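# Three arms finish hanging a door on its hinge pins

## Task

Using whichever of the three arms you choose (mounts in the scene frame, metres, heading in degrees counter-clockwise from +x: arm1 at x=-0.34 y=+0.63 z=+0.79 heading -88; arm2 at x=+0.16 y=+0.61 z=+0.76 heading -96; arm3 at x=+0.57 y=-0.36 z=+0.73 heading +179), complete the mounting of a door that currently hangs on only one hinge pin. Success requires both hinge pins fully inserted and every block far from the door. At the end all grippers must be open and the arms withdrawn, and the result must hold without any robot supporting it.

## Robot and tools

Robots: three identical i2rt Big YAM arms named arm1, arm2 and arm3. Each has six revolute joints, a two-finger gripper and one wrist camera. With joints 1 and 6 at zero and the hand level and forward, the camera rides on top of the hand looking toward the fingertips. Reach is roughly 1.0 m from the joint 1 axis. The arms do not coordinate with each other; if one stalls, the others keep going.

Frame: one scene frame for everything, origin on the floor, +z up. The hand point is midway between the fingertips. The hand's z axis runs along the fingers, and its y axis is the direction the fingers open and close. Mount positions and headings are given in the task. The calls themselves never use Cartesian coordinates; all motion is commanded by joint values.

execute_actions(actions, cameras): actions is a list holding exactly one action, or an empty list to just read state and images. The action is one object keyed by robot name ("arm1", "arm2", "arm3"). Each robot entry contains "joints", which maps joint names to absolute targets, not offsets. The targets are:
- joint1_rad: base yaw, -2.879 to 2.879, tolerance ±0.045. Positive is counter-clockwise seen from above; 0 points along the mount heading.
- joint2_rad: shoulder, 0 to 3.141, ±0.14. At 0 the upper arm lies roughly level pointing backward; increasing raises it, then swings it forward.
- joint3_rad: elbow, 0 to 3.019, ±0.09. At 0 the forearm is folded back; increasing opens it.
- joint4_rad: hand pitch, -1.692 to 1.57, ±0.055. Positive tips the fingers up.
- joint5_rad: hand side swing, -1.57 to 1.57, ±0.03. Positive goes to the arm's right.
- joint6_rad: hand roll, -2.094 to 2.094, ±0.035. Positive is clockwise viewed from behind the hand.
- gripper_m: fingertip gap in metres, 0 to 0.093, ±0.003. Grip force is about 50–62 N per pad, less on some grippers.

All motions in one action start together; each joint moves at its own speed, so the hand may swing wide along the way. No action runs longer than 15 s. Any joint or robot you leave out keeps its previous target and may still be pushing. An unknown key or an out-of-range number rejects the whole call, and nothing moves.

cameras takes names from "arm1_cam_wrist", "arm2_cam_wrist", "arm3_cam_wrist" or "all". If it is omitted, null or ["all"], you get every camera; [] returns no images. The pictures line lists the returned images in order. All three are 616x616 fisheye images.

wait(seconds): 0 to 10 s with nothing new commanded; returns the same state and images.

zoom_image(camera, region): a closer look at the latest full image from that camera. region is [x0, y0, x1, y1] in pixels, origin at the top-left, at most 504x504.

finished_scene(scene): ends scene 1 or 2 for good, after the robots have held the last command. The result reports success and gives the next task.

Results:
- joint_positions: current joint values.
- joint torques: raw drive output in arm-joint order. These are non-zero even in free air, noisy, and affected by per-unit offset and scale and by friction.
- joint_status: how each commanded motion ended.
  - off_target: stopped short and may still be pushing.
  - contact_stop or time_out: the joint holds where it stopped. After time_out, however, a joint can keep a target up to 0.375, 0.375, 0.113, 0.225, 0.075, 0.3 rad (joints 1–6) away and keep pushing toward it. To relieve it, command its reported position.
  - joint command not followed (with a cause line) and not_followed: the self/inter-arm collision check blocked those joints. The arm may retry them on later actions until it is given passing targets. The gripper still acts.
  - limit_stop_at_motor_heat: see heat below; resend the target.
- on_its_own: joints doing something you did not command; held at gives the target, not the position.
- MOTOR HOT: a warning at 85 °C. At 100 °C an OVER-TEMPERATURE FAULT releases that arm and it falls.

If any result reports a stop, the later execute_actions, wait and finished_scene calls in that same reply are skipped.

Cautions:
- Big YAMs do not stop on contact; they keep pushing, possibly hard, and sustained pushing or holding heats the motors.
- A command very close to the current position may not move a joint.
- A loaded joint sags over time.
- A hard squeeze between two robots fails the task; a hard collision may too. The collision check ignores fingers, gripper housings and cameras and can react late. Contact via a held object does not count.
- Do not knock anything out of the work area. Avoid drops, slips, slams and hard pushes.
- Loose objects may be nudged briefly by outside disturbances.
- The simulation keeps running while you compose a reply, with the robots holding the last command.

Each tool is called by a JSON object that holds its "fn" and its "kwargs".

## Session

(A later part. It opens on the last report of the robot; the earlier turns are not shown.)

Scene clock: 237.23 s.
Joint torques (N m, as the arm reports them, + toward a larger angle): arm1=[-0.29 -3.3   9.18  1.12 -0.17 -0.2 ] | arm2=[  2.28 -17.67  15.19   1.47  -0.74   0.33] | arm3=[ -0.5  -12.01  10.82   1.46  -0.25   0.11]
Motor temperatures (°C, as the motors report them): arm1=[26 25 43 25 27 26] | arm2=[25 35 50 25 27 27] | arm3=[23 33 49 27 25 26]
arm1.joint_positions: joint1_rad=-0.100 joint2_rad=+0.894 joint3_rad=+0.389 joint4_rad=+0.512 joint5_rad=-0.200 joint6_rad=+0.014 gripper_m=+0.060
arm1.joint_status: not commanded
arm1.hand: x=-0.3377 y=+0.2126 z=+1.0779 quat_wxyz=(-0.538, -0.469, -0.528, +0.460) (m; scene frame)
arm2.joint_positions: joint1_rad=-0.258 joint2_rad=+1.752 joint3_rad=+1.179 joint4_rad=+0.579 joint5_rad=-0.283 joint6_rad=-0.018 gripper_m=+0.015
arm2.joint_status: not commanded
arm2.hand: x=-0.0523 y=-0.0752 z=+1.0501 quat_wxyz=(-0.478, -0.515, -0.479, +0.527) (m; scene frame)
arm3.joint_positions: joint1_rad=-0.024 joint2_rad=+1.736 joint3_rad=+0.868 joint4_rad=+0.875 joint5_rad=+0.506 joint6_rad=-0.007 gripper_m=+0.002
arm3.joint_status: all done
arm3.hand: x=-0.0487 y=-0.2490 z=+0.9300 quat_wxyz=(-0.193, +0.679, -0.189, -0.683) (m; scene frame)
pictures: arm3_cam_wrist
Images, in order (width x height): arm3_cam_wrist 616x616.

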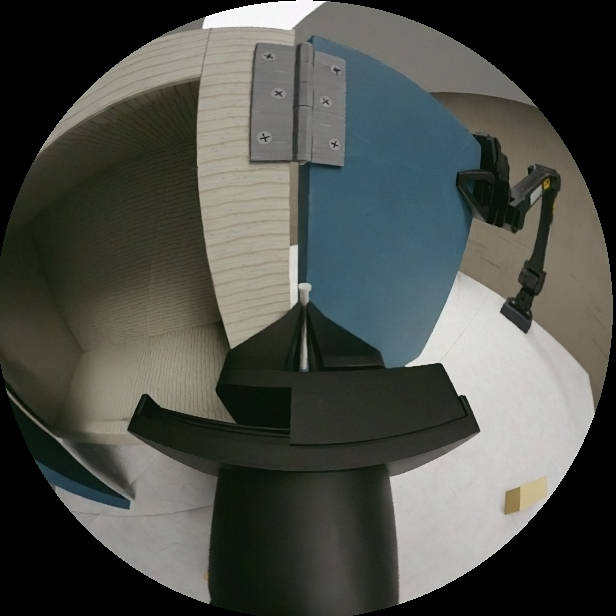

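Aligned. Descend.

{"fn": "execute_actions", "kwargs": {"actions": [{"arm3":{"joints":{"joint2_rad":1.81,"joint3_rad":0.88,"joint4_rad":0.97}}}], "cameras": ["arm3_cam_wrist"]}}

Scene clock: 240.50 s.
Joint torques (N m, as the arm reports them, + toward a larger angle): arm1=[-0.25 -3.21  9.17  1.07 -0.17 -0.2 ] | arm2=[  2.35 -17.24  15.1    1.47  -0.72   0.36] | arm3=[ -0.61 -12.11   7.75   2.41  -0.25   0.06]
Motor temperatures (°C, as the motors report them): arm1=[26 25 43 25 27 26] | arm2=[25 35 50 25 27 27] | arm3=[23 33 49 27 25 26]
arm1.joint_positions: joint1_rad=-0.100 joint2_rad=+0.894 joint3_rad=+0.389 joint4_rad=+0.512 joint5_rad=-0.200 joint6_rad=+0.014 gripper_m=+0.060
arm1.joint_status: not commanded
arm1.hand: x=-0.3377 y=+0.2126 z=+1.0779 quat_wxyz=(-0.538, -0.469, -0.528, +0.460) (m; scene frame)
arm2.joint_positions: joint1_rad=-0.258 joint2_rad=+1.752 joint3_rad=+1.179 joint4_rad=+0.579 joint5_rad=-0.283 joint6_rad=-0.018 gripper_m=+0.015
arm2.joint_status: not commanded
arm2.hand: x=-0.0523 y=-0.0752 z=+1.0501 quat_wxyz=(-0.478, -0.515, -0.479, +0.527) (m; scene frame)
arm3.joint_positions: joint1_rad=-0.024 joint2_rad=+1.799 joint3_rad=+0.868 joint4_rad=+0.951 joint5_rad=+0.506 joint6_rad=-0.006 gripper_m=+0.002
arm3.joint_status: all done
arm3.hand: x=-0.0524 y=-0.2488 z=+0.9092 quat_wxyz=(-0.191, +0.674, -0.190, -0.687) (m; scene frame)
pictures: arm3_cam_wrist
Images, in order (width x height): arm3_cam_wrist 616x616.

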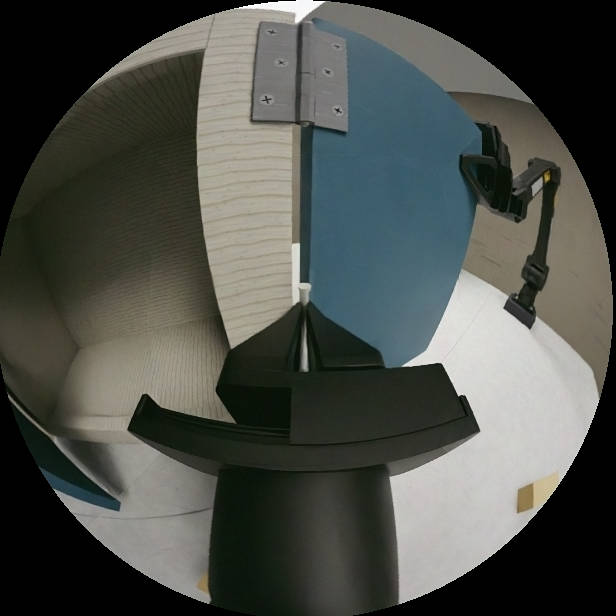

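{"fn": "execute_actions", "kwargs": {"actions": [{"arm3":{"joints":{"joint2_rad":1.84,"joint3_rad":0.85,"joint4_rad":1.02}}}], "cameras": ["arm3_cam_wrist"]}}

Scene clock: 244.13 s.
Joint torques (N m, as the arm reports them, + toward a larger angle): arm1=[-0.19 -3.4   9.14  1.13 -0.18 -0.2 ] | arm2=[  2.76 -17.14  15.2    1.4   -0.76   0.34] | arm3=[ -0.78 -10.31   5.66   2.25  -0.21   0.14]
Motor temperatures (°C, as the motors report them): arm1=[26 25 43 25 27 26] | arm2=[25 35 50 25 27 27] | arm3=[23 33 49 27 25 26]
arm1.joint_positions: joint1_rad=-0.100 joint2_rad=+0.894 joint3_rad=+0.389 joint4_rad=+0.512 joint5_rad=-0.200 joint6_rad=+0.014 gripper_m=+0.060
arm1.joint_status: not commanded
arm1.hand: x=-0.3377 y=+0.2126 z=+1.0779 quat_wxyz=(-0.538, -0.469, -0.528, +0.460) (m; scene frame)
arm2.joint_positions: joint1_rad=-0.258 joint2_rad=+1.752 joint3_rad=+1.179 joint4_rad=+0.579 joint5_rad=-0.283 joint6_rad=-0.018 gripper_m=+0.015
arm2.joint_status: not commanded
arm2.hand: x=-0.0523 y=-0.0752 z=+1.0501 quat_wxyz=(-0.478, -0.515, -0.479, +0.527) (m; scene frame)
arm3.joint_positions: joint1_rad=-0.024 joint2_rad=+1.814 joint3_rad=+0.859 joint4_rad=+1.006 joint5_rad=+0.505 joint6_rad=-0.006 gripper_m=+0.002
arm3.joint_status: all done
arm3.hand: x=-0.0502 y=-0.2490 z=+0.9082 quat_wxyz=(-0.189, +0.664, -0.192, -0.698) (m; scene frame)
pictures: arm3_cam_wrist
Images, in order (width x height): arm3_cam_wrist 616x616.

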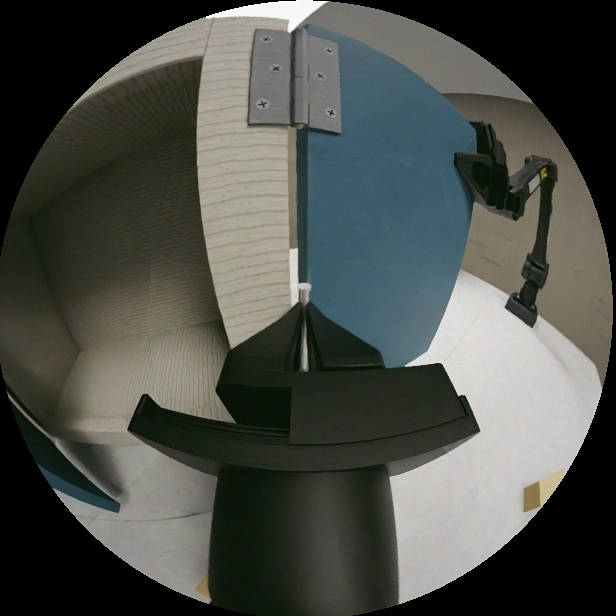

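{"fn": "execute_actions", "kwargs": {"actions": [{"arm3":{"joints":{"joint2_rad":1.82,"joint3_rad":0.835,"joint4_rad":0.98}}}], "cameras": ["arm3_cam_wrist"]}}

Scene clock: 247.83 s.
Joint torques (N m, as the arm reports them, + toward a larger angle): arm1=[-0.17 -3.25  9.19  1.12 -0.18 -0.2 ] | arm2=[  2.11 -17.71  15.15   1.47  -0.75   0.35] | arm3=[ -0.96 -11.75   4.7    0.8   -0.19   0.08]
Motor temperatures (°C, as the motors report them): arm1=[26 25 43 25 27 26] | arm2=[25 35 50 25 27 27] | arm3=[23 33 48 27 25 26]
arm1.joint_positions: joint1_rad=-0.100 joint2_rad=+0.894 joint3_rad=+0.389 joint4_rad=+0.512 joint5_rad=-0.200 joint6_rad=+0.014 gripper_m=+0.060
arm1.joint_status: not commanded
arm1.hand: x=-0.3377 y=+0.2126 z=+1.0779 quat_wxyz=(-0.538, -0.469, -0.528, +0.460) (m; scene frame)
arm2.joint_positions: joint1_rad=-0.258 joint2_rad=+1.752 joint3_rad=+1.179 joint4_rad=+0.579 joint5_rad=-0.283 joint6_rad=-0.018 gripper_m=+0.015
arm2.joint_status: not commanded
arm2.hand: x=-0.0523 y=-0.0752 z=+1.0501 quat_wxyz=(-0.478, -0.515, -0.479, +0.527) (m; scene frame)
arm3.joint_positions: joint1_rad=-0.024 joint2_rad=+1.814 joint3_rad=+0.857 joint4_rad=+1.006 joint5_rad=+0.504 joint6_rad=-0.005 gripper_m=+0.002
arm3.joint_status: all done
arm3.hand: x=-0.0495 y=-0.2492 z=+0.9070 quat_wxyz=(-0.188, +0.665, -0.192, -0.697) (m; scene frame)
pictures: arm3_cam_wrist
Images, in order (width x height): arm3_cam_wrist 616x616.

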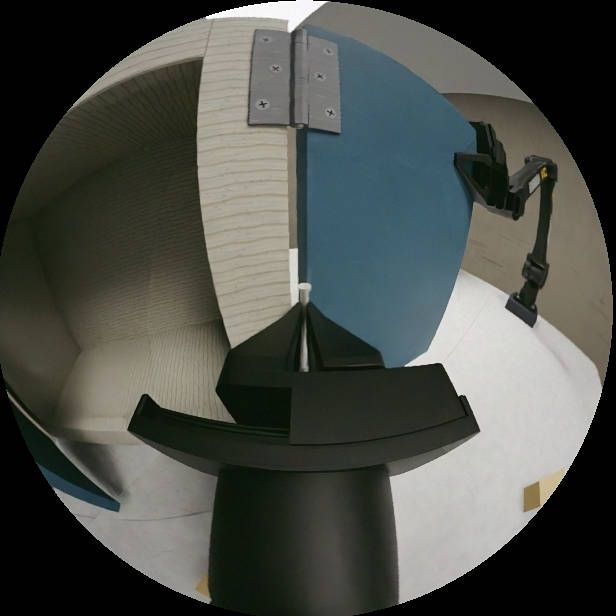

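{"fn": "execute_actions", "kwargs": {"actions": [{"arm3":{"joints":{"joint2_rad":1.8,"joint3_rad":0.86,"joint4_rad":0.95,"gripper_m":0.007}}}], "cameras": ["arm3_cam_wrist"]}}

{"fn": "zoom_image", "kwargs": {"camera": "arm3_cam_wrist", "region": [250,250,360,380]}}

Scene clock: 253.00 s.
Joint torques (N m, as the arm reports them, + toward a larger angle): arm1=[-0.12 -3.21  9.11  1.1  -0.18 -0.2 ] | arm2=[  2.2  -17.68  15.3    1.51  -0.75   0.32] | arm3=[ -1.2  -13.66   6.81   1.31  -0.18   0.08]
Motor temperatures (°C, as the motors report them): arm1=[26 25 43 25 27 26] | arm2=[25 35 50 25 27 27] | arm3=[23 33 47 27 25 26]
arm1.joint_positions: joint1_rad=-0.100 joint2_rad=+0.894 joint3_rad=+0.389 joint4_rad=+0.512 joint5_rad=-0.200 joint6_rad=+0.014 gripper_m=+0.060
arm1.joint_status: not commanded
arm1.hand: x=-0.3377 y=+0.2126 z=+1.0779 quat_wxyz=(-0.538, -0.469, -0.528, +0.460) (m; scene frame)
arm2.joint_positions: joint1_rad=-0.258 joint2_rad=+1.752 joint3_rad=+1.179 joint4_rad=+0.579 joint5_rad=-0.283 joint6_rad=-0.018 gripper_m=+0.015
arm2.joint_status: not commanded
arm2.hand: x=-0.0523 y=-0.0752 z=+1.0501 quat_wxyz=(-0.478, -0.515, -0.479, +0.527) (m; scene frame)
arm3.joint_positions: joint1_rad=-0.024 joint2_rad=+1.812 joint3_rad=+0.857 joint4_rad=+0.960 joint5_rad=+0.504 joint6_rad=-0.005 gripper_m=+0.007
arm3.joint_status: all done
arm3.hand: x=-0.0497 y=-0.2492 z=+0.8980 quat_wxyz=(-0.192, +0.680, -0.188, -0.682) (m; scene frame)
pictures: arm3_cam_wrist
Images, in order (width x height): arm3_cam_wrist 616x616.

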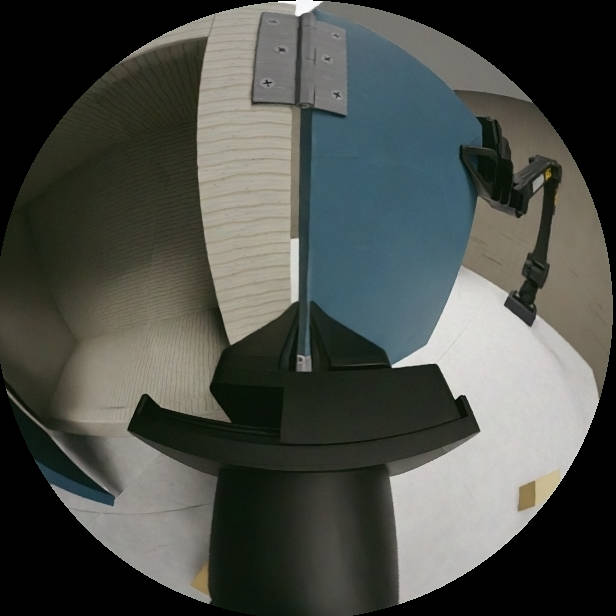

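Region (250, 250, 360, 380) of arm3_cam_wrist's 616x616 image, scaled by 3.877, with more detail than that image has; it fills the left 426 columns of this view, and the rest is white.

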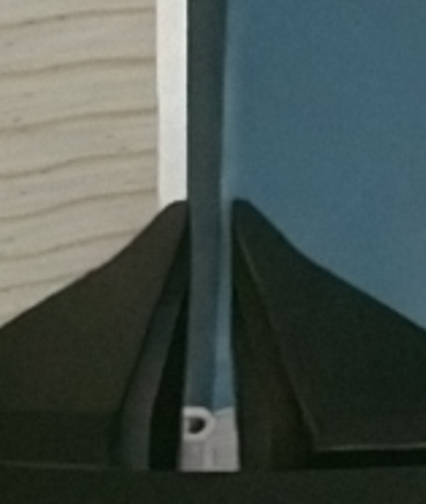

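{"fn": "execute_actions", "kwargs": {"actions": [{"arm3":{"joints":{"joint2_rad":1.5,"joint3_rad":0.66,"joint4_rad":0.45}}}], "cameras": ["arm3_cam_wrist"]}}

{"fn": "zoom_image", "kwargs": {"camera": "arm3_cam_wrist", "region": [210,200,370,340]}}

Scene clock: 260.73 s.
Joint torques (N m, as the arm reports them, + toward a larger angle): arm1=[-0.27 -3.27  9.16  1.1  -0.18 -0.19] | arm2=[  2.44 -17.73  15.22   1.43  -0.73   0.34] | arm3=[-1.05 -9.02  7.26  1.39 -0.07  0.12]
Motor temperatures (°C, as the motors report them): arm1=[26 25 43 25 27 26] | arm2=[25 35 50 25 27 27] | arm3=[23 33 47 27 25 26]
arm1.joint_positions: joint1_rad=-0.100 joint2_rad=+0.894 joint3_rad=+0.389 joint4_rad=+0.512 joint5_rad=-0.200 joint6_rad=+0.014 gripper_m=+0.060
arm1.joint_status: not commanded
arm1.hand: x=-0.3377 y=+0.2126 z=+1.0779 quat_wxyz=(-0.538, -0.469, -0.528, +0.460) (m; scene frame)
arm2.joint_positions: joint1_rad=-0.258 joint2_rad=+1.752 joint3_rad=+1.179 joint4_rad=+0.579 joint5_rad=-0.283 joint6_rad=-0.018 gripper_m=+0.015
arm2.joint_status: not commanded
arm2.hand: x=-0.0523 y=-0.0752 z=+1.0501 quat_wxyz=(-0.478, -0.515, -0.479, +0.527) (m; scene frame)
arm3.joint_positions: joint1_rad=-0.024 joint2_rad=+1.498 joint3_rad=+0.661 joint4_rad=+0.460 joint5_rad=+0.504 joint6_rad=-0.005 gripper_m=+0.007
arm3.joint_status: all done
arm3.hand: x=+0.0470 y=-0.2530 z=+0.8735 quat_wxyz=(-0.219, +0.798, -0.154, -0.540) (m; scene frame)
pictures: arm3_cam_wrist
Images, in order (width x height): arm3_cam_wrist 616x616.

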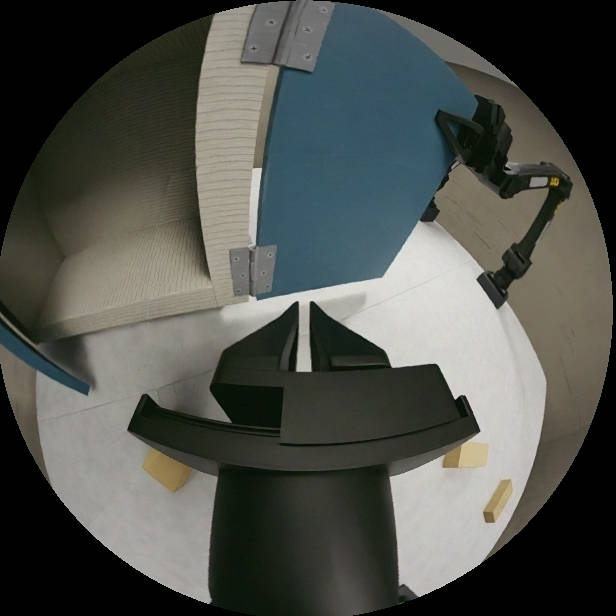

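Region (210, 200, 370, 340) of arm3_cam_wrist's 616x616 image, scaled by 3.150, with more detail than that image has; it fills the top 441 rows of this view, and the rest is white.

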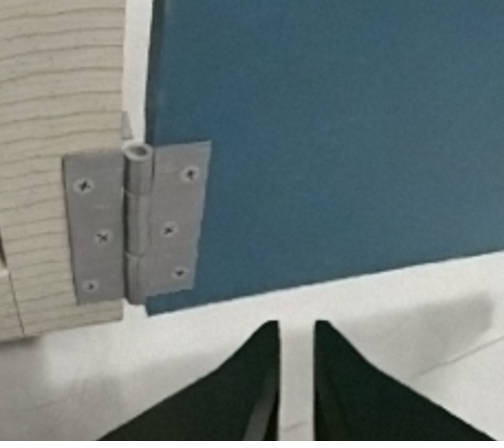

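{"fn": "execute_actions", "kwargs": {"actions": [{"arm1":{"joints":{"joint1_rad":0.12,"joint2_rad":1.4,"joint3_rad":0.95,"joint4_rad":-0.2,"joint5_rad":0}}}], "cameras": ["arm1_cam_wrist"]}}

{"fn": "zoom_image", "kwargs": {"camera": "arm1_cam_wrist", "region": [180,130,420,330]}}

Scene clock: 267.43 s.
Joint torques (N m, as the arm reports them, + toward a larger angle): arm1=[ -0.24 -11.94  12.05   0.91  -0.04  -0.2 ] | arm2=[  2.74 -17.54  15.3    1.33  -0.76   0.34] | arm3=[-0.95 -9.16  7.2   1.38 -0.04  0.13]
Motor temperatures (°C, as the motors report them): arm1=[26 25 43 25 27 26] | arm2=[25 35 50 25 27 27] | arm3=[23 33 47 27 25 26]
arm1.joint_positions: joint1_rad=+0.122 joint2_rad=+1.404 joint3_rad=+0.900 joint4_rad=-0.187 joint5_rad=-0.002 joint6_rad=+0.014 gripper_m=+0.060
arm1.joint_status: all done
arm1.hand: x=-0.2574 y=+0.0860 z=+0.9665 quat_wxyz=(-0.327, -0.593, -0.685, +0.269) (m; scene frame)
arm2.joint_positions: joint1_rad=-0.258 joint2_rad=+1.752 joint3_rad=+1.179 joint4_rad=+0.579 joint5_rad=-0.283 joint6_rad=-0.018 gripper_m=+0.015
arm2.joint_status: not commanded
arm2.hand: x=-0.0523 y=-0.0752 z=+1.0501 quat_wxyz=(-0.478, -0.515, -0.479, +0.527) (m; scene frame)
arm3.joint_positions: joint1_rad=-0.024 joint2_rad=+1.498 joint3_rad=+0.661 joint4_rad=+0.460 joint5_rad=+0.504 joint6_rad=-0.005 gripper_m=+0.007
arm3.joint_status: not commanded
arm3.hand: x=+0.0470 y=-0.2530 z=+0.8735 quat_wxyz=(-0.219, +0.798, -0.154, -0.540) (m; scene frame)
pictures: arm1_cam_wrist
Images, in order (width x height): arm1_cam_wrist 616x616.

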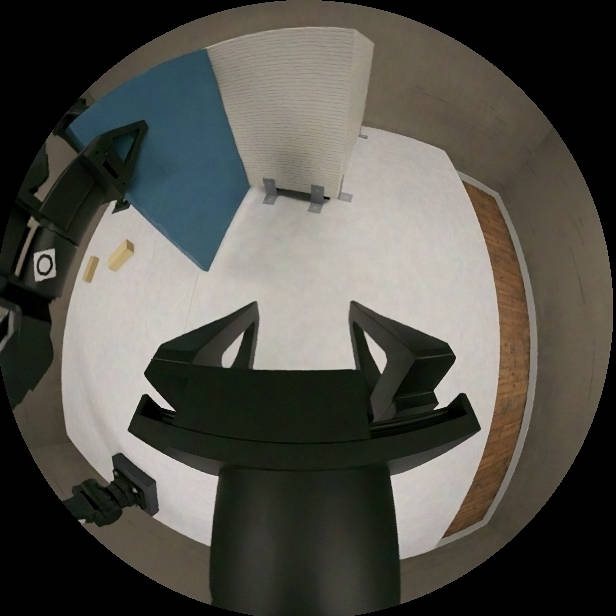

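Region (180, 130, 420, 330) of arm1_cam_wrist's 616x616 image, scaled by 2.100, with more detail than that image has.

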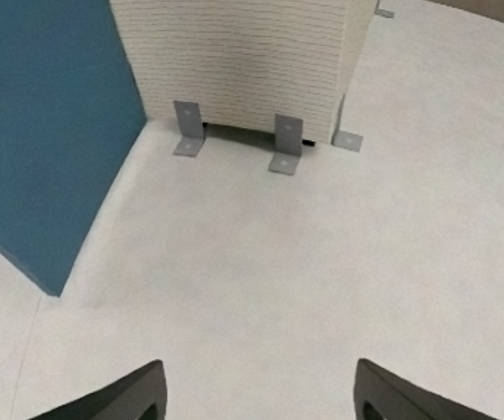

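{"fn": "zoom_image", "kwargs": {"camera": "arm1_cam_wrist", "region": [200,150,300,280]}}

{"fn": "zoom_image", "kwargs": {"camera": "arm1_cam_wrist", "region": [80,150,330,330]}}

Region (200, 150, 300, 280) of arm1_cam_wrist's 616x616 image, scaled by 3.877, with more detail than that image has; it fills the left 388 columns of this view, and the rest is white.

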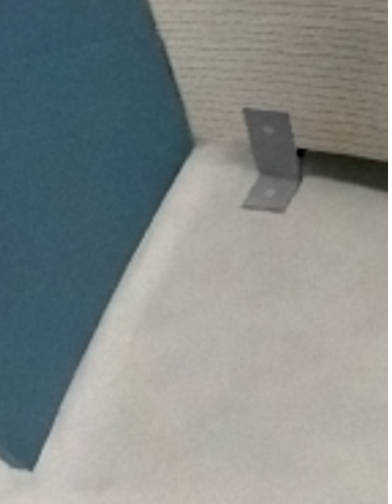

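Region (80, 150, 330, 330) of arm1_cam_wrist's 616x616 image, scaled by 2.016, with more detail than that image has; it fills the top 363 rows of this view, and the rest is white.

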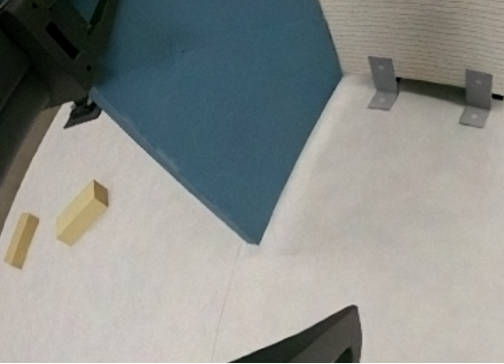

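{"fn": "execute_actions", "kwargs": {"actions": [{"arm3":{"joints":{"joint1_rad":-0.15,"joint2_rad":1.15,"joint3_rad":0.85,"joint4_rad":-0.7,"joint5_rad":0,"gripper_m":0.05}}}], "cameras": ["arm3_cam_wrist"]}}

{"fn": "zoom_image", "kwargs": {"camera": "arm3_cam_wrist", "region": [150,100,450,330]}}

Scene clock: 280.37 s.
Joint torques (N m, as the arm reports them, + toward a larger angle): arm1=[ -0.29 -11.92  12.11   0.91  -0.03  -0.21] | arm2=[  2.32 -17.93  15.26   1.45  -0.73   0.32] | arm3=[ 0.76 -6.   10.61  0.9  -0.28  0.08]
Motor temperatures (°C, as the motors report them): arm1=[26 26 46 25 27 26] | arm2=[25 35 51 25 27 27] | arm3=[23 32 47 27 25 26]
arm1.joint_positions: joint1_rad=+0.122 joint2_rad=+1.404 joint3_rad=+0.900 joint4_rad=-0.187 joint5_rad=-0.002 joint6_rad=+0.014 gripper_m=+0.060
arm1.joint_status: not commanded
arm1.hand: x=-0.2574 y=+0.0860 z=+0.9665 quat_wxyz=(-0.327, -0.593, -0.685, +0.269) (m; scene frame)
arm2.joint_positions: joint1_rad=-0.258 joint2_rad=+1.752 joint3_rad=+1.179 joint4_rad=+0.579 joint5_rad=-0.283 joint6_rad=-0.018 gripper_m=+0.015
arm2.joint_status: not commanded
arm2.hand: x=-0.0523 y=-0.0752 z=+1.0501 quat_wxyz=(-0.478, -0.515, -0.479, +0.527) (m; scene frame)
arm3.joint_positions: joint1_rad=-0.154 joint2_rad=+1.145 joint3_rad=+0.834 joint4_rad=-0.689 joint5_rad=+0.004 joint6_rad=-0.005 gripper_m=+0.050
arm3.joint_status: all done
arm3.hand: x=+0.1525 y=-0.2847 z=+0.9064 quat_wxyz=(-0.027, +0.956, -0.080, -0.280) (m; scene frame)
pictures: arm3_cam_wrist
Images, in order (width x height): arm3_cam_wrist 616x616.

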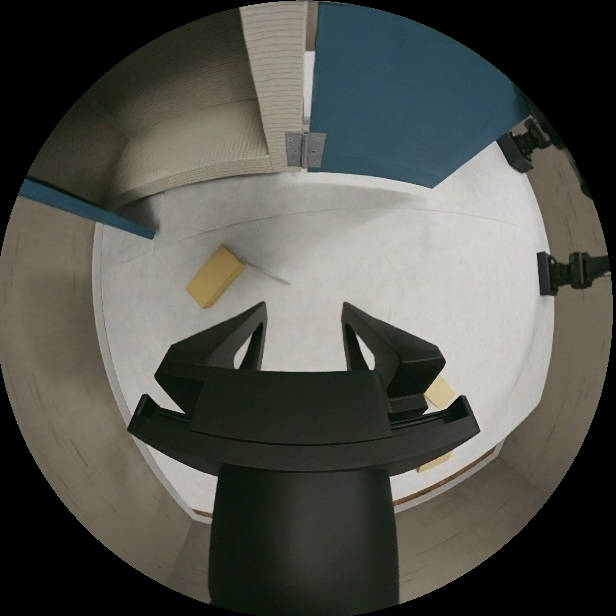

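Region (150, 100, 450, 330) of arm3_cam_wrist's 616x616 image, scaled by 1.680, with more detail than that image has; it fills the top 386 rows of this view, and the rest is white.

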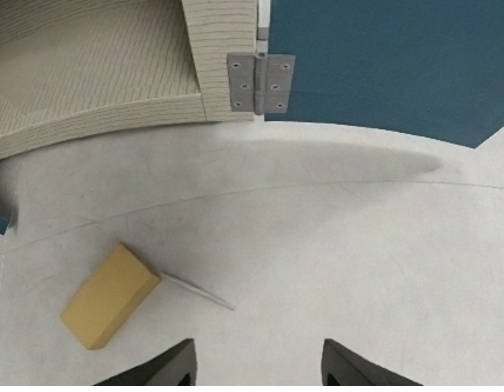

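{"fn": "zoom_image", "kwargs": {"camera": "arm3_cam_wrist", "region": [230,245,310,300]}}

Region (230, 245, 310, 300) of arm3_cam_wrist's 616x616 image, scaled by 6.300, with more detail than that image has; it fills the top 346 rows of this view, and the rest is white.

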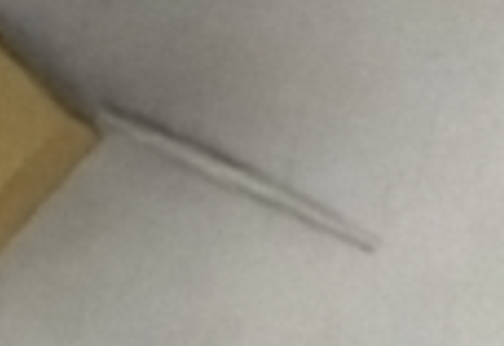

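{"fn": "execute_actions", "kwargs": {"actions": [{"arm3":{"joints":{"joint1_rad":-0.015,"joint2_rad":1.77,"joint3_rad":1.325,"joint4_rad":-1.08,"joint6_rad":-1.02,"gripper_m":0.04}},"arm1":{"joints":{"joint2_rad":0.9,"joint3_rad":0.4,"joint4_rad":0.5}}}], "cameras": ["arm3_cam_wrist"]}}

Scene clock: 306.90 s.
Joint torques (N m, as the arm reports them, + toward a larger angle): arm1=[-0.35 -3.85  8.82  2.38 -0.02 -0.19] | arm2=[  2.14 -17.55  15.14   1.39  -0.74   0.33] | arm3=[ -0.35 -13.91  11.81   0.06  -0.26  -0.02]
Motor temperatures (°C, as the motors report them): arm1=[26 26 47 25 27 26] | arm2=[25 35 51 25 27 27] | arm3=[23 32 51 27 25 26]
arm1.joint_positions: joint1_rad=+0.122 joint2_rad=+0.899 joint3_rad=+0.394 joint4_rad=+0.476 joint5_rad=-0.002 joint6_rad=+0.014 gripper_m=+0.060
arm1.joint_status: all done
arm1.hand: x=-0.2787 y=+0.2143 z=+1.0698 quat_wxyz=(-0.534, -0.471, -0.543, +0.444) (m; scene frame)
arm2.joint_positions: joint1_rad=-0.258 joint2_rad=+1.752 joint3_rad=+1.179 joint4_rad=+0.579 joint5_rad=-0.283 joint6_rad=-0.018 gripper_m=+0.015
arm2.joint_status: not commanded
arm2.hand: x=-0.0523 y=-0.0752 z=+1.0501 quat_wxyz=(-0.478, -0.515, -0.479, +0.527) (m; scene frame)
arm3.joint_positions: joint1_rad=-0.014 joint2_rad=+1.778 joint3_rad=+1.279 joint4_rad=-1.071 joint5_rad=+0.002 joint6_rad=-1.012 gripper_m=+0.040
arm3.joint_status: all done
arm3.hand: x=+0.0684 y=-0.3418 z=+0.7854 quat_wxyz=(-0.001, +0.882, +0.472, +0.000) (m; scene frame)
pictures: arm3_cam_wrist
Images, in order (width x height): arm3_cam_wrist 616x616.

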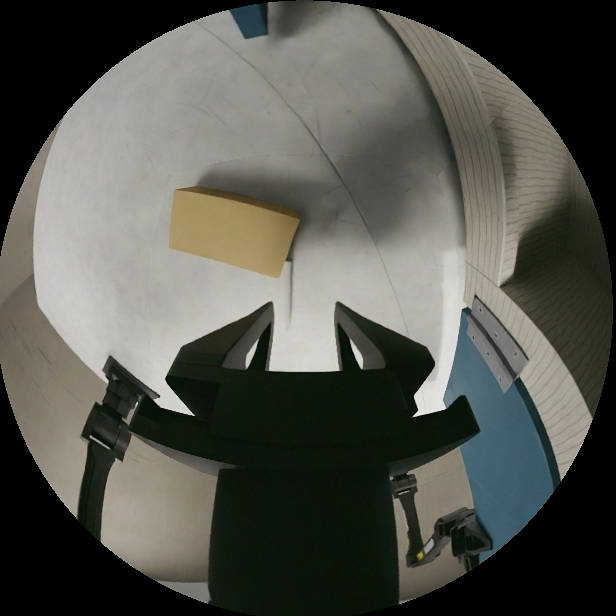

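{"fn": "execute_actions", "kwargs": {"actions": [{"arm3":{"joints":{"joint1_rad":-0.03,"joint2_rad":1.835,"joint3_rad":1.2,"joint4_rad":-0.94,"gripper_m":0.03}}}], "cameras": ["arm3_cam_wrist"]}}

Scene clock: 314.73 s.
Joint torques (N m, as the arm reports them, + toward a larger angle): arm1=[-0.32 -3.92  8.82  2.39 -0.03 -0.2 ] | arm2=[  2.56 -17.68  15.23   1.36  -0.74   0.36] | arm3=[ -0.78 -13.53   7.32   0.73  -0.25  -0.05]
Motor temperatures (°C, as the motors report them): arm1=[26 26 46 25 27 26] | arm2=[25 36 51 25 27 27] | arm3=[23 33 51 26 25 26]
arm1.joint_positions: joint1_rad=+0.122 joint2_rad=+0.899 joint3_rad=+0.394 joint4_rad=+0.476 joint5_rad=-0.002 joint6_rad=+0.014 gripper_m=+0.060
arm1.joint_status: not commanded
arm1.hand: x=-0.2787 y=+0.2143 z=+1.0698 quat_wxyz=(-0.534, -0.471, -0.543, +0.444) (m; scene frame)
arm2.joint_positions: joint1_rad=-0.258 joint2_rad=+1.752 joint3_rad=+1.179 joint4_rad=+0.579 joint5_rad=-0.283 joint6_rad=-0.018 gripper_m=+0.015
arm2.joint_status: not commanded
arm2.hand: x=-0.0523 y=-0.0752 z=+1.0501 quat_wxyz=(-0.478, -0.515, -0.479, +0.527) (m; scene frame)
arm3.joint_positions: joint1_rad=-0.015 joint2_rad=+1.831 joint3_rad=+1.195 joint4_rad=-0.950 joint5_rad=+0.002 joint6_rad=-1.013 gripper_m=+0.030
arm3.joint_status: all done
arm3.hand: x=+0.0818 y=-0.3414 z=+0.7331 quat_wxyz=(+0.003, +0.882, +0.471, +0.007) (m; scene frame)
pictures: arm3_cam_wrist
Images, in order (width x height): arm3_cam_wrist 616x616.

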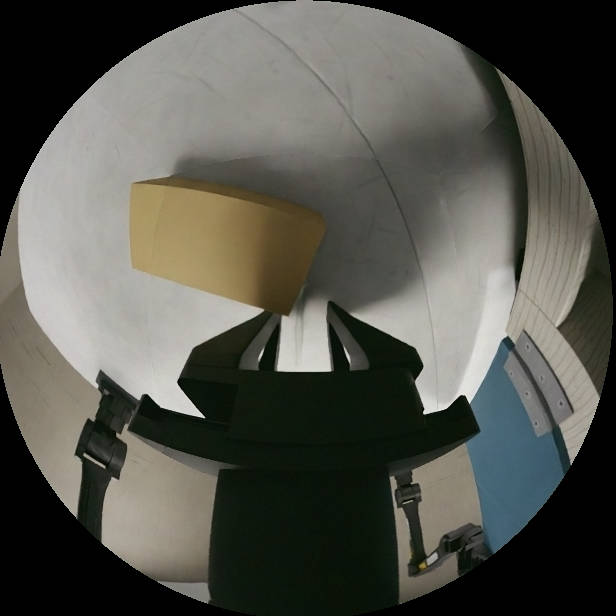

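Pin between fingers. Close.

{"fn": "execute_actions", "kwargs": {"actions": [{"arm3":{"joints":{"gripper_m":0}}}], "cameras": []}}

{"fn": "execute_actions", "kwargs": {"actions": [{"arm3":{"joints":{"joint2_rad":1.45,"joint3_rad":1.1,"joint4_rad":-0.8}}}], "cameras": []}}

{"fn": "execute_actions", "kwargs": {"actions": [{"arm3":{"joints":{"joint1_rad":-0.04,"joint2_rad":1.5,"joint3_rad":0.68,"joint4_rad":0.84,"joint5_rad":0.503,"joint6_rad":0}}}], "cameras": ["arm3_cam_wrist"]}}

{"fn": "zoom_image", "kwargs": {"camera": "arm3_cam_wrist", "region": [230,230,380,380]}}

Scene clock: 321.13 s.
Joint torques (N m, as the arm reports them, + toward a larger angle): arm1=[-0.26 -3.95  8.81  2.38 -0.03 -0.2 ] | arm2=[  2.5  -17.35  15.18   1.35  -0.72   0.31] | arm3=[ -1.36 -13.14   7.55   0.79  -0.25  -0.01]
Motor temperatures (°C, as the motors report them): arm1=[26 26 45 25 27 26] | arm2=[25 36 52 25 27 27] | arm3=[23 33 50 26 25 26]
arm1.joint_positions: joint1_rad=+0.122 joint2_rad=+0.899 joint3_rad=+0.394 joint4_rad=+0.476 joint5_rad=-0.002 joint6_rad=+0.014 gripper_m=+0.060
arm1.joint_status: not commanded
arm1.hand: x=-0.2787 y=+0.2143 z=+1.0698 quat_wxyz=(-0.534, -0.471, -0.543, +0.444) (m; scene frame)
arm2.joint_positions: joint1_rad=-0.258 joint2_rad=+1.752 joint3_rad=+1.179 joint4_rad=+0.579 joint5_rad=-0.283 joint6_rad=-0.018 gripper_m=+0.015
arm2.joint_status: not commanded
arm2.hand: x=-0.0523 y=-0.0752 z=+1.0501 quat_wxyz=(-0.478, -0.515, -0.479, +0.527) (m; scene frame)
arm3.joint_positions: joint1_rad=-0.015 joint2_rad=+1.831 joint3_rad=+1.195 joint4_rad=-0.950 joint5_rad=+0.002 joint6_rad=-1.014 gripper_m=+0.002
arm3.joint_status: all done
arm3.hand: x=+0.0818 y=-0.3414 z=+0.7331 quat_wxyz=(+0.003, +0.882, +0.472, +0.007) (m; scene frame)
pictures: none
No camera images: the call's "cameras" was empty. Leave "cameras" out to get every camera's image.

Scene clock: 322.40 s.
Joint torques (N m, as the arm reports them, + toward a larger angle): arm1=[-0.22 -3.77  8.85  2.34 -0.04 -0.21] | arm2=[  2.17 -17.52  15.2    1.37  -0.75   0.34] | arm3=[-1.34 -9.1  10.08  1.46 -0.26  0.01]
Motor temperatures (°C, as the motors report them): arm1=[26 26 45 25 27 26] | arm2=[25 36 52 25 27 27] | arm3=[23 33 50 26 25 26]
arm1.joint_positions: joint1_rad=+0.122 joint2_rad=+0.899 joint3_rad=+0.394 joint4_rad=+0.476 joint5_rad=-0.002 joint6_rad=+0.014 gripper_m=+0.060
arm1.joint_status: not commanded
arm1.hand: x=-0.2787 y=+0.2143 z=+1.0698 quat_wxyz=(-0.534, -0.471, -0.543, +0.444) (m; scene frame)
arm2.joint_positions: joint1_rad=-0.258 joint2_rad=+1.752 joint3_rad=+1.179 joint4_rad=+0.579 joint5_rad=-0.283 joint6_rad=-0.018 gripper_m=+0.015
arm2.joint_status: not commanded
arm2.hand: x=-0.0523 y=-0.0752 z=+1.0501 quat_wxyz=(-0.478, -0.515, -0.479, +0.527) (m; scene frame)
arm3.joint_positions: joint1_rad=-0.015 joint2_rad=+1.437 joint3_rad=+1.088 joint4_rad=-0.812 joint5_rad=+0.002 joint6_rad=-1.014 gripper_m=+0.002
arm3.joint_status: all done
arm3.hand: x=+0.0746 y=-0.3413 z=+0.8855 quat_wxyz=(-0.103, +0.863, +0.462, -0.176) (m; scene frame)
pictures: none
No camera images: the call's "cameras" was empty. Leave "cameras" out to get every camera's image.

Scene clock: 324.27 s.
Joint torques (N m, as the arm reports them, + toward a larger angle): arm1=[-0.2  -3.69  8.84  2.4  -0.02 -0.21] | arm2=[  2.4  -18.    15.23   1.43  -0.71   0.34] | arm3=[-1.15 -9.23  8.07  2.55  0.02  0.08]
Motor temperatures (°C, as the motors report them): arm1=[26 25 45 25 27 26] | arm2=[25 36 52 25 27 27] | arm3=[23 33 50 27 25 26]
arm1.joint_positions: joint1_rad=+0.122 joint2_rad=+0.899 joint3_rad=+0.394 joint4_rad=+0.476 joint5_rad=-0.002 joint6_rad=+0.014 gripper_m=+0.060
arm1.joint_status: not commanded
arm1.hand: x=-0.2787 y=+0.2143 z=+1.0698 quat_wxyz=(-0.534, -0.471, -0.543, +0.444) (m; scene frame)
arm2.joint_positions: joint1_rad=-0.258 joint2_rad=+1.752 joint3_rad=+1.179 joint4_rad=+0.579 joint5_rad=-0.283 joint6_rad=-0.018 gripper_m=+0.015
arm2.joint_status: not commanded
arm2.hand: x=-0.0523 y=-0.0752 z=+1.0501 quat_wxyz=(-0.478, -0.515, -0.479, +0.527) (m; scene frame)
arm3.joint_positions: joint1_rad=-0.027 joint2_rad=+1.499 joint3_rad=+0.672 joint4_rad=+0.818 joint5_rad=+0.499 joint6_rad=-0.008 gripper_m=+0.002
arm3.joint_status: all done
arm3.hand: x=+0.0277 y=-0.2516 z=+0.9568 quat_wxyz=(-0.193, +0.685, -0.185, -0.678) (m; scene frame)
pictures: arm3_cam_wrist
Images, in order (width x height): arm3_cam_wrist 616x616.

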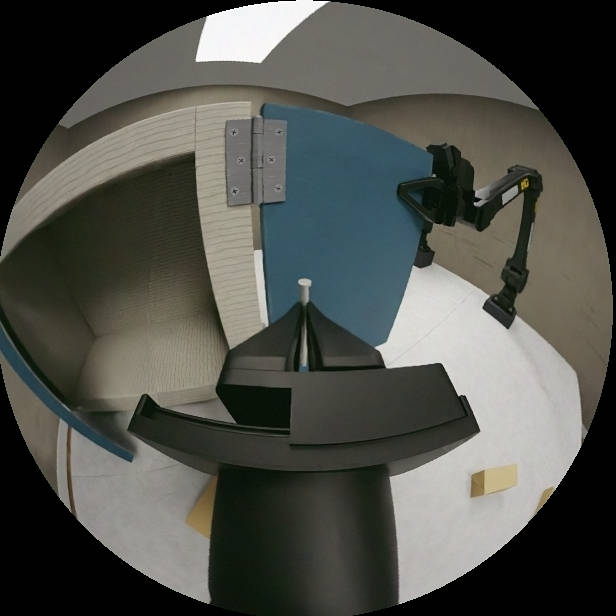

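Region (230, 230, 380, 380) of arm3_cam_wrist's 616x616 image, scaled by 3.360, with more detail than that image has.

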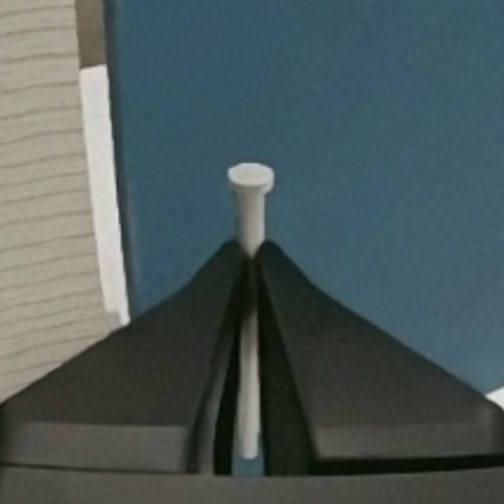

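{"fn": "execute_actions", "kwargs": {"actions": [{"arm3":{"joints":{"joint2_rad":1.69,"joint3_rad":0.87,"joint4_rad":0.88,"joint5_rad":0.506}}}], "cameras": []}}

{"fn": "execute_actions", "kwargs": {"actions": [{"arm3":{"joints":{"joint2_rad":1.745,"joint3_rad":0.895,"joint4_rad":0.89}}}], "cameras": ["arm3_cam_wrist"]}}

{"fn": "zoom_image", "kwargs": {"camera": "arm3_cam_wrist", "region": [270,290,340,380]}}

Scene clock: 340.23 s.
Joint torques (N m, as the arm reports them, + toward a larger angle): arm1=[-0.28 -3.82  8.82  2.35 -0.04 -0.21] | arm2=[  2.53 -17.8   15.2    1.46  -0.75   0.33] | arm3=[ -0.8  -11.4   10.39   2.38  -0.08   0.14]
Motor temperatures (°C, as the motors report them): arm1=[26 25 44 25 27 26] | arm2=[25 36 52 25 27 27] | arm3=[23 32 49 27 25 26]
arm1.joint_positions: joint1_rad=+0.122 joint2_rad=+0.899 joint3_rad=+0.394 joint4_rad=+0.476 joint5_rad=-0.002 joint6_rad=+0.014 gripper_m=+0.060
arm1.joint_status: not commanded
arm1.hand: x=-0.2787 y=+0.2143 z=+1.0698 quat_wxyz=(-0.534, -0.471, -0.543, +0.444) (m; scene frame)
arm2.joint_positions: joint1_rad=-0.258 joint2_rad=+1.752 joint3_rad=+1.179 joint4_rad=+0.579 joint5_rad=-0.283 joint6_rad=-0.018 gripper_m=+0.015
arm2.joint_status: not commanded
arm2.hand: x=-0.0523 y=-0.0752 z=+1.0501 quat_wxyz=(-0.478, -0.515, -0.479, +0.527) (m; scene frame)
arm3.joint_positions: joint1_rad=-0.027 joint2_rad=+1.688 joint3_rad=+0.830 joint4_rad=+0.861 joint5_rad=+0.504 joint6_rad=-0.007 gripper_m=+0.002
arm3.joint_status: all done
arm3.hand: x=-0.0341 y=-0.2482 z=+0.9373 quat_wxyz=(-0.193, +0.680, -0.188, -0.681) (m; scene frame)
pictures: none
No camera images: the call's "cameras" was empty. Leave "cameras" out to get every camera's image.

Scene clock: 340.97 s.
Joint torques (N m, as the arm reports them, + toward a larger angle): arm1=[-0.27 -3.83  8.83  2.31 -0.04 -0.19] | arm2=[  2.32 -17.56  15.34   1.43  -0.73   0.32] | arm3=[ -0.88 -11.14  10.4    2.32  -0.04   0.1 ]
Motor temperatures (°C, as the motors report them): arm1=[26 25 44 25 27 26] | arm2=[25 36 52 25 27 27] | arm3=[23 32 49 27 25 26]
arm1.joint_positions: joint1_rad=+0.122 joint2_rad=+0.899 joint3_rad=+0.394 joint4_rad=+0.476 joint5_rad=-0.002 joint6_rad=+0.014 gripper_m=+0.060
arm1.joint_status: not commanded
arm1.hand: x=-0.2787 y=+0.2143 z=+1.0698 quat_wxyz=(-0.534, -0.471, -0.543, +0.444) (m; scene frame)
arm2.joint_positions: joint1_rad=-0.258 joint2_rad=+1.752 joint3_rad=+1.179 joint4_rad=+0.579 joint5_rad=-0.283 joint6_rad=-0.018 gripper_m=+0.015
arm2.joint_status: not commanded
arm2.hand: x=-0.0523 y=-0.0752 z=+1.0501 quat_wxyz=(-0.478, -0.515, -0.479, +0.527) (m; scene frame)
arm3.joint_positions: joint1_rad=-0.027 joint2_rad=+1.735 joint3_rad=+0.857 joint4_rad=+0.871 joint5_rad=+0.504 joint6_rad=-0.007 gripper_m=+0.002
arm3.joint_status: all done
arm3.hand: x=-0.0452 y=-0.2477 z=+0.9239 quat_wxyz=(-0.194, +0.684, -0.187, -0.678) (m; scene frame)
pictures: arm3_cam_wrist
Images, in order (width x height): arm3_cam_wrist 616x616.

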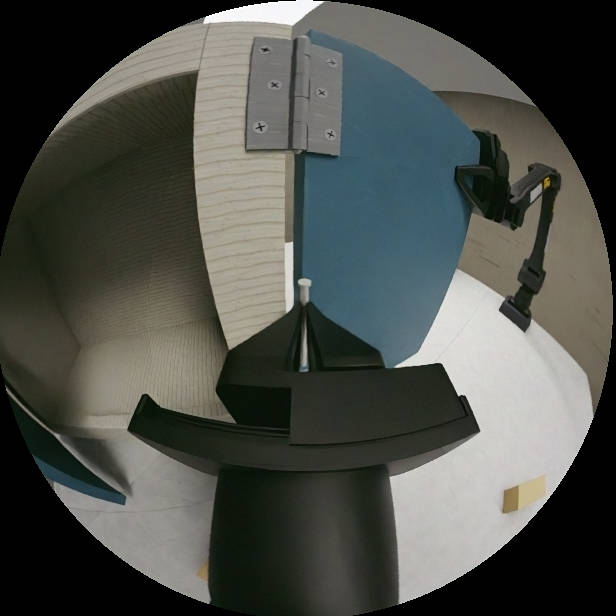

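Region (270, 290, 340, 380) of arm3_cam_wrist's 616x616 image, scaled by 5.600, with more detail than that image has.

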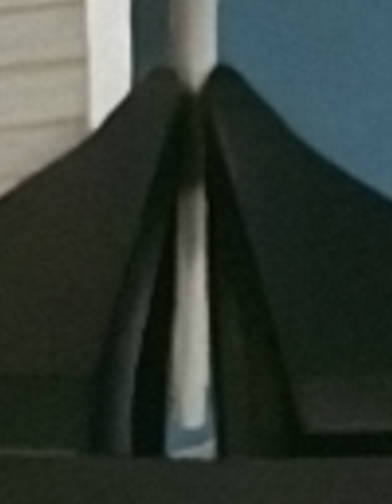

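{"fn": "execute_actions", "kwargs": {"actions": [{"arm3":{"joints":{"joint2_rad":1.765,"joint3_rad":0.91,"joint4_rad":0.9}}}], "cameras": ["arm3_cam_wrist"]}}

{"fn": "zoom_image", "kwargs": {"camera": "arm3_cam_wrist", "region": [270,290,340,380]}}

Scene clock: 347.57 s.
Joint torques (N m, as the arm reports them, + toward a larger angle): arm1=[-0.29 -3.76  8.8   2.39 -0.03 -0.2 ] | arm2=[  2.26 -17.53  15.19   1.35  -0.76   0.35] | arm3=[ -1.28 -10.75  10.78   2.52  -0.05   0.12]
Motor temperatures (°C, as the motors report them): arm1=[26 25 44 25 27 26] | arm2=[25 36 52 25 27 27] | arm3=[23 33 50 27 25 26]
arm1.joint_positions: joint1_rad=+0.122 joint2_rad=+0.899 joint3_rad=+0.394 joint4_rad=+0.476 joint5_rad=-0.002 joint6_rad=+0.014 gripper_m=+0.060
arm1.joint_status: not commanded
arm1.hand: x=-0.2787 y=+0.2143 z=+1.0698 quat_wxyz=(-0.534, -0.471, -0.543, +0.444) (m; scene frame)
arm2.joint_positions: joint1_rad=-0.258 joint2_rad=+1.752 joint3_rad=+1.179 joint4_rad=+0.579 joint5_rad=-0.283 joint6_rad=-0.018 gripper_m=+0.015
arm2.joint_status: not commanded
arm2.hand: x=-0.0523 y=-0.0752 z=+1.0501 quat_wxyz=(-0.478, -0.515, -0.479, +0.527) (m; scene frame)
arm3.joint_positions: joint1_rad=-0.027 joint2_rad=+1.749 joint3_rad=+0.867 joint4_rad=+0.879 joint5_rad=+0.504 joint6_rad=-0.007 gripper_m=+0.002
arm3.joint_status: all done
arm3.hand: x=-0.0492 y=-0.2476 z=+0.9223 quat_wxyz=(-0.194, +0.683, -0.188, -0.679) (m; scene frame)
pictures: arm3_cam_wrist
Images, in order (width x height): arm3_cam_wrist 616x616.

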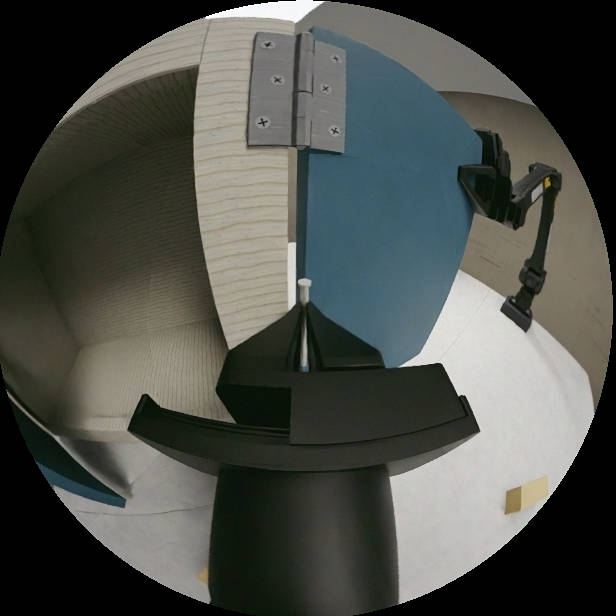

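Region (270, 290, 340, 380) of arm3_cam_wrist's 616x616 image, scaled by 5.600, with more detail than that image has.

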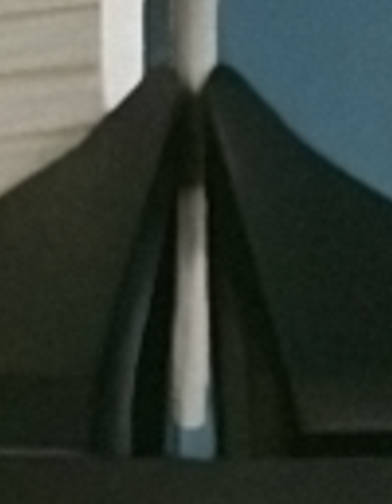

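{"fn": "execute_actions", "kwargs": {"actions": [{"arm3":{"joints":{"joint2_rad":1.79,"joint3_rad":0.85,"joint4_rad":0.93}}}], "cameras": ["arm3_cam_wrist"]}}

{"fn": "zoom_image", "kwargs": {"camera": "arm3_cam_wrist", "region": [270,290,340,380]}}

Scene clock: 353.63 s.
Joint torques (N m, as the arm reports them, + toward a larger angle): arm1=[-0.28 -3.83  8.78  2.37 -0.03 -0.2 ] | arm2=[  2.74 -17.84  15.15   1.42  -0.72   0.35] | arm3=[ -0.96 -11.62   6.53   2.51  -0.04   0.12]
Motor temperatures (°C, as the motors report them): arm1=[26 25 44 25 27 26] | arm2=[25 36 52 25 27 27] | arm3=[23 33 50 27 25 26]
arm1.joint_positions: joint1_rad=+0.122 joint2_rad=+0.899 joint3_rad=+0.394 joint4_rad=+0.476 joint5_rad=-0.002 joint6_rad=+0.014 gripper_m=+0.060
arm1.joint_status: not commanded
arm1.hand: x=-0.2787 y=+0.2143 z=+1.0698 quat_wxyz=(-0.534, -0.471, -0.543, +0.444) (m; scene frame)
arm2.joint_positions: joint1_rad=-0.258 joint2_rad=+1.752 joint3_rad=+1.179 joint4_rad=+0.579 joint5_rad=-0.283 joint6_rad=-0.018 gripper_m=+0.015
arm2.joint_status: not commanded
arm2.hand: x=-0.0523 y=-0.0752 z=+1.0501 quat_wxyz=(-0.478, -0.515, -0.479, +0.527) (m; scene frame)
arm3.joint_positions: joint1_rad=-0.027 joint2_rad=+1.777 joint3_rad=+0.851 joint4_rad=+0.909 joint5_rad=+0.504 joint6_rad=-0.007 gripper_m=+0.002
arm3.joint_status: all done
arm3.hand: x=-0.0460 y=-0.2477 z=+0.9047 quat_wxyz=(-0.195, +0.688, -0.187, -0.674) (m; scene frame)
pictures: arm3_cam_wrist
Images, in order (width x height): arm3_cam_wrist 616x616.

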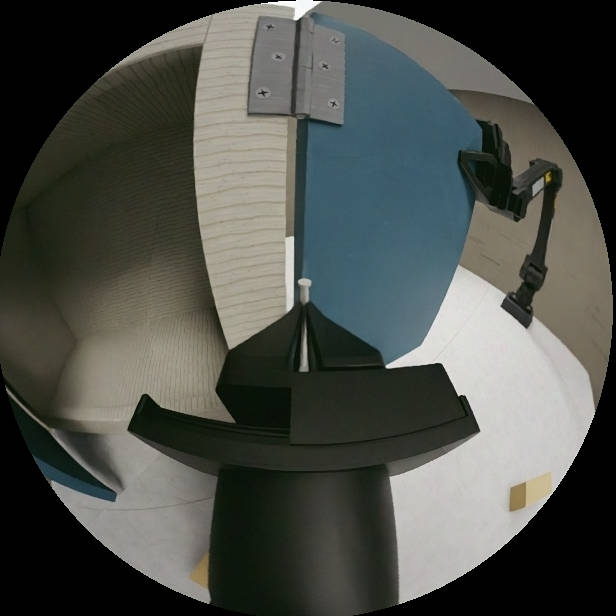

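Region (270, 290, 340, 380) of arm3_cam_wrist's 616x616 image, scaled by 5.600, with more detail than that image has.

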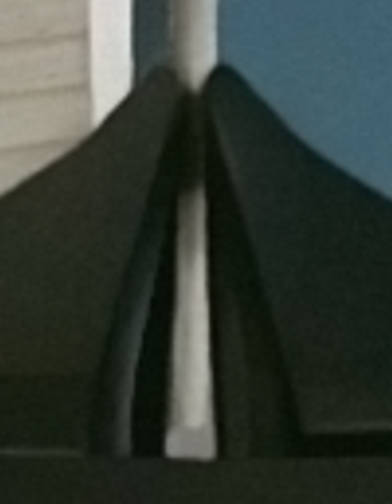

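{"fn": "execute_actions", "kwargs": {"actions": [{"arm3":{"joints":{"joint3_rad":0.9}}}], "cameras": ["arm3_cam_wrist"]}}

{"fn": "zoom_image", "kwargs": {"camera": "arm3_cam_wrist", "region": [280,330,330,380]}}

Scene clock: 358.20 s.
Joint torques (N m, as the arm reports them, + toward a larger angle): arm1=[-0.16 -3.68  8.83  2.36 -0.04 -0.21] | arm2=[  2.67 -17.82  15.24   1.35  -0.71   0.35] | arm3=[ -1.23 -11.1   10.28   2.51  -0.04   0.13]
Motor temperatures (°C, as the motors report them): arm1=[26 25 44 25 27 26] | arm2=[25 36 52 25 27 27] | arm3=[23 33 50 27 25 26]
arm1.joint_positions: joint1_rad=+0.122 joint2_rad=+0.899 joint3_rad=+0.394 joint4_rad=+0.476 joint5_rad=-0.002 joint6_rad=+0.014 gripper_m=+0.060
arm1.joint_status: not commanded
arm1.hand: x=-0.2787 y=+0.2143 z=+1.0698 quat_wxyz=(-0.534, -0.471, -0.543, +0.444) (m; scene frame)
arm2.joint_positions: joint1_rad=-0.258 joint2_rad=+1.752 joint3_rad=+1.179 joint4_rad=+0.579 joint5_rad=-0.283 joint6_rad=-0.018 gripper_m=+0.015
arm2.joint_status: not commanded
arm2.hand: x=-0.0523 y=-0.0752 z=+1.0501 quat_wxyz=(-0.478, -0.515, -0.479, +0.527) (m; scene frame)
arm3.joint_positions: joint1_rad=-0.027 joint2_rad=+1.777 joint3_rad=+0.858 joint4_rad=+0.909 joint5_rad=+0.504 joint6_rad=-0.007 gripper_m=+0.002
arm3.joint_status: all done
arm3.hand: x=-0.0481 y=-0.2476 z=+0.9078 quat_wxyz=(-0.194, +0.685, -0.187, -0.676) (m; scene frame)
pictures: arm3_cam_wrist
Images, in order (width x height): arm3_cam_wrist 616x616.

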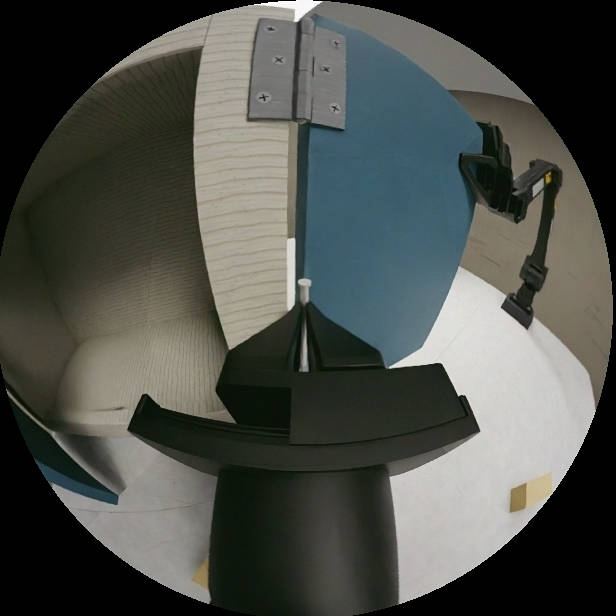

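Region (280, 330, 330, 380) of arm3_cam_wrist's 616x616 image, scaled by 10.080, with more detail than that image has.

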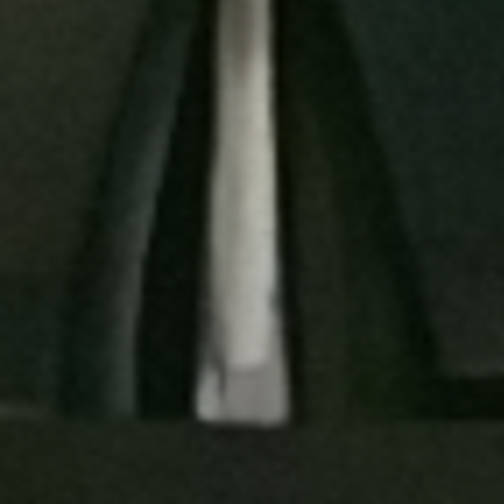

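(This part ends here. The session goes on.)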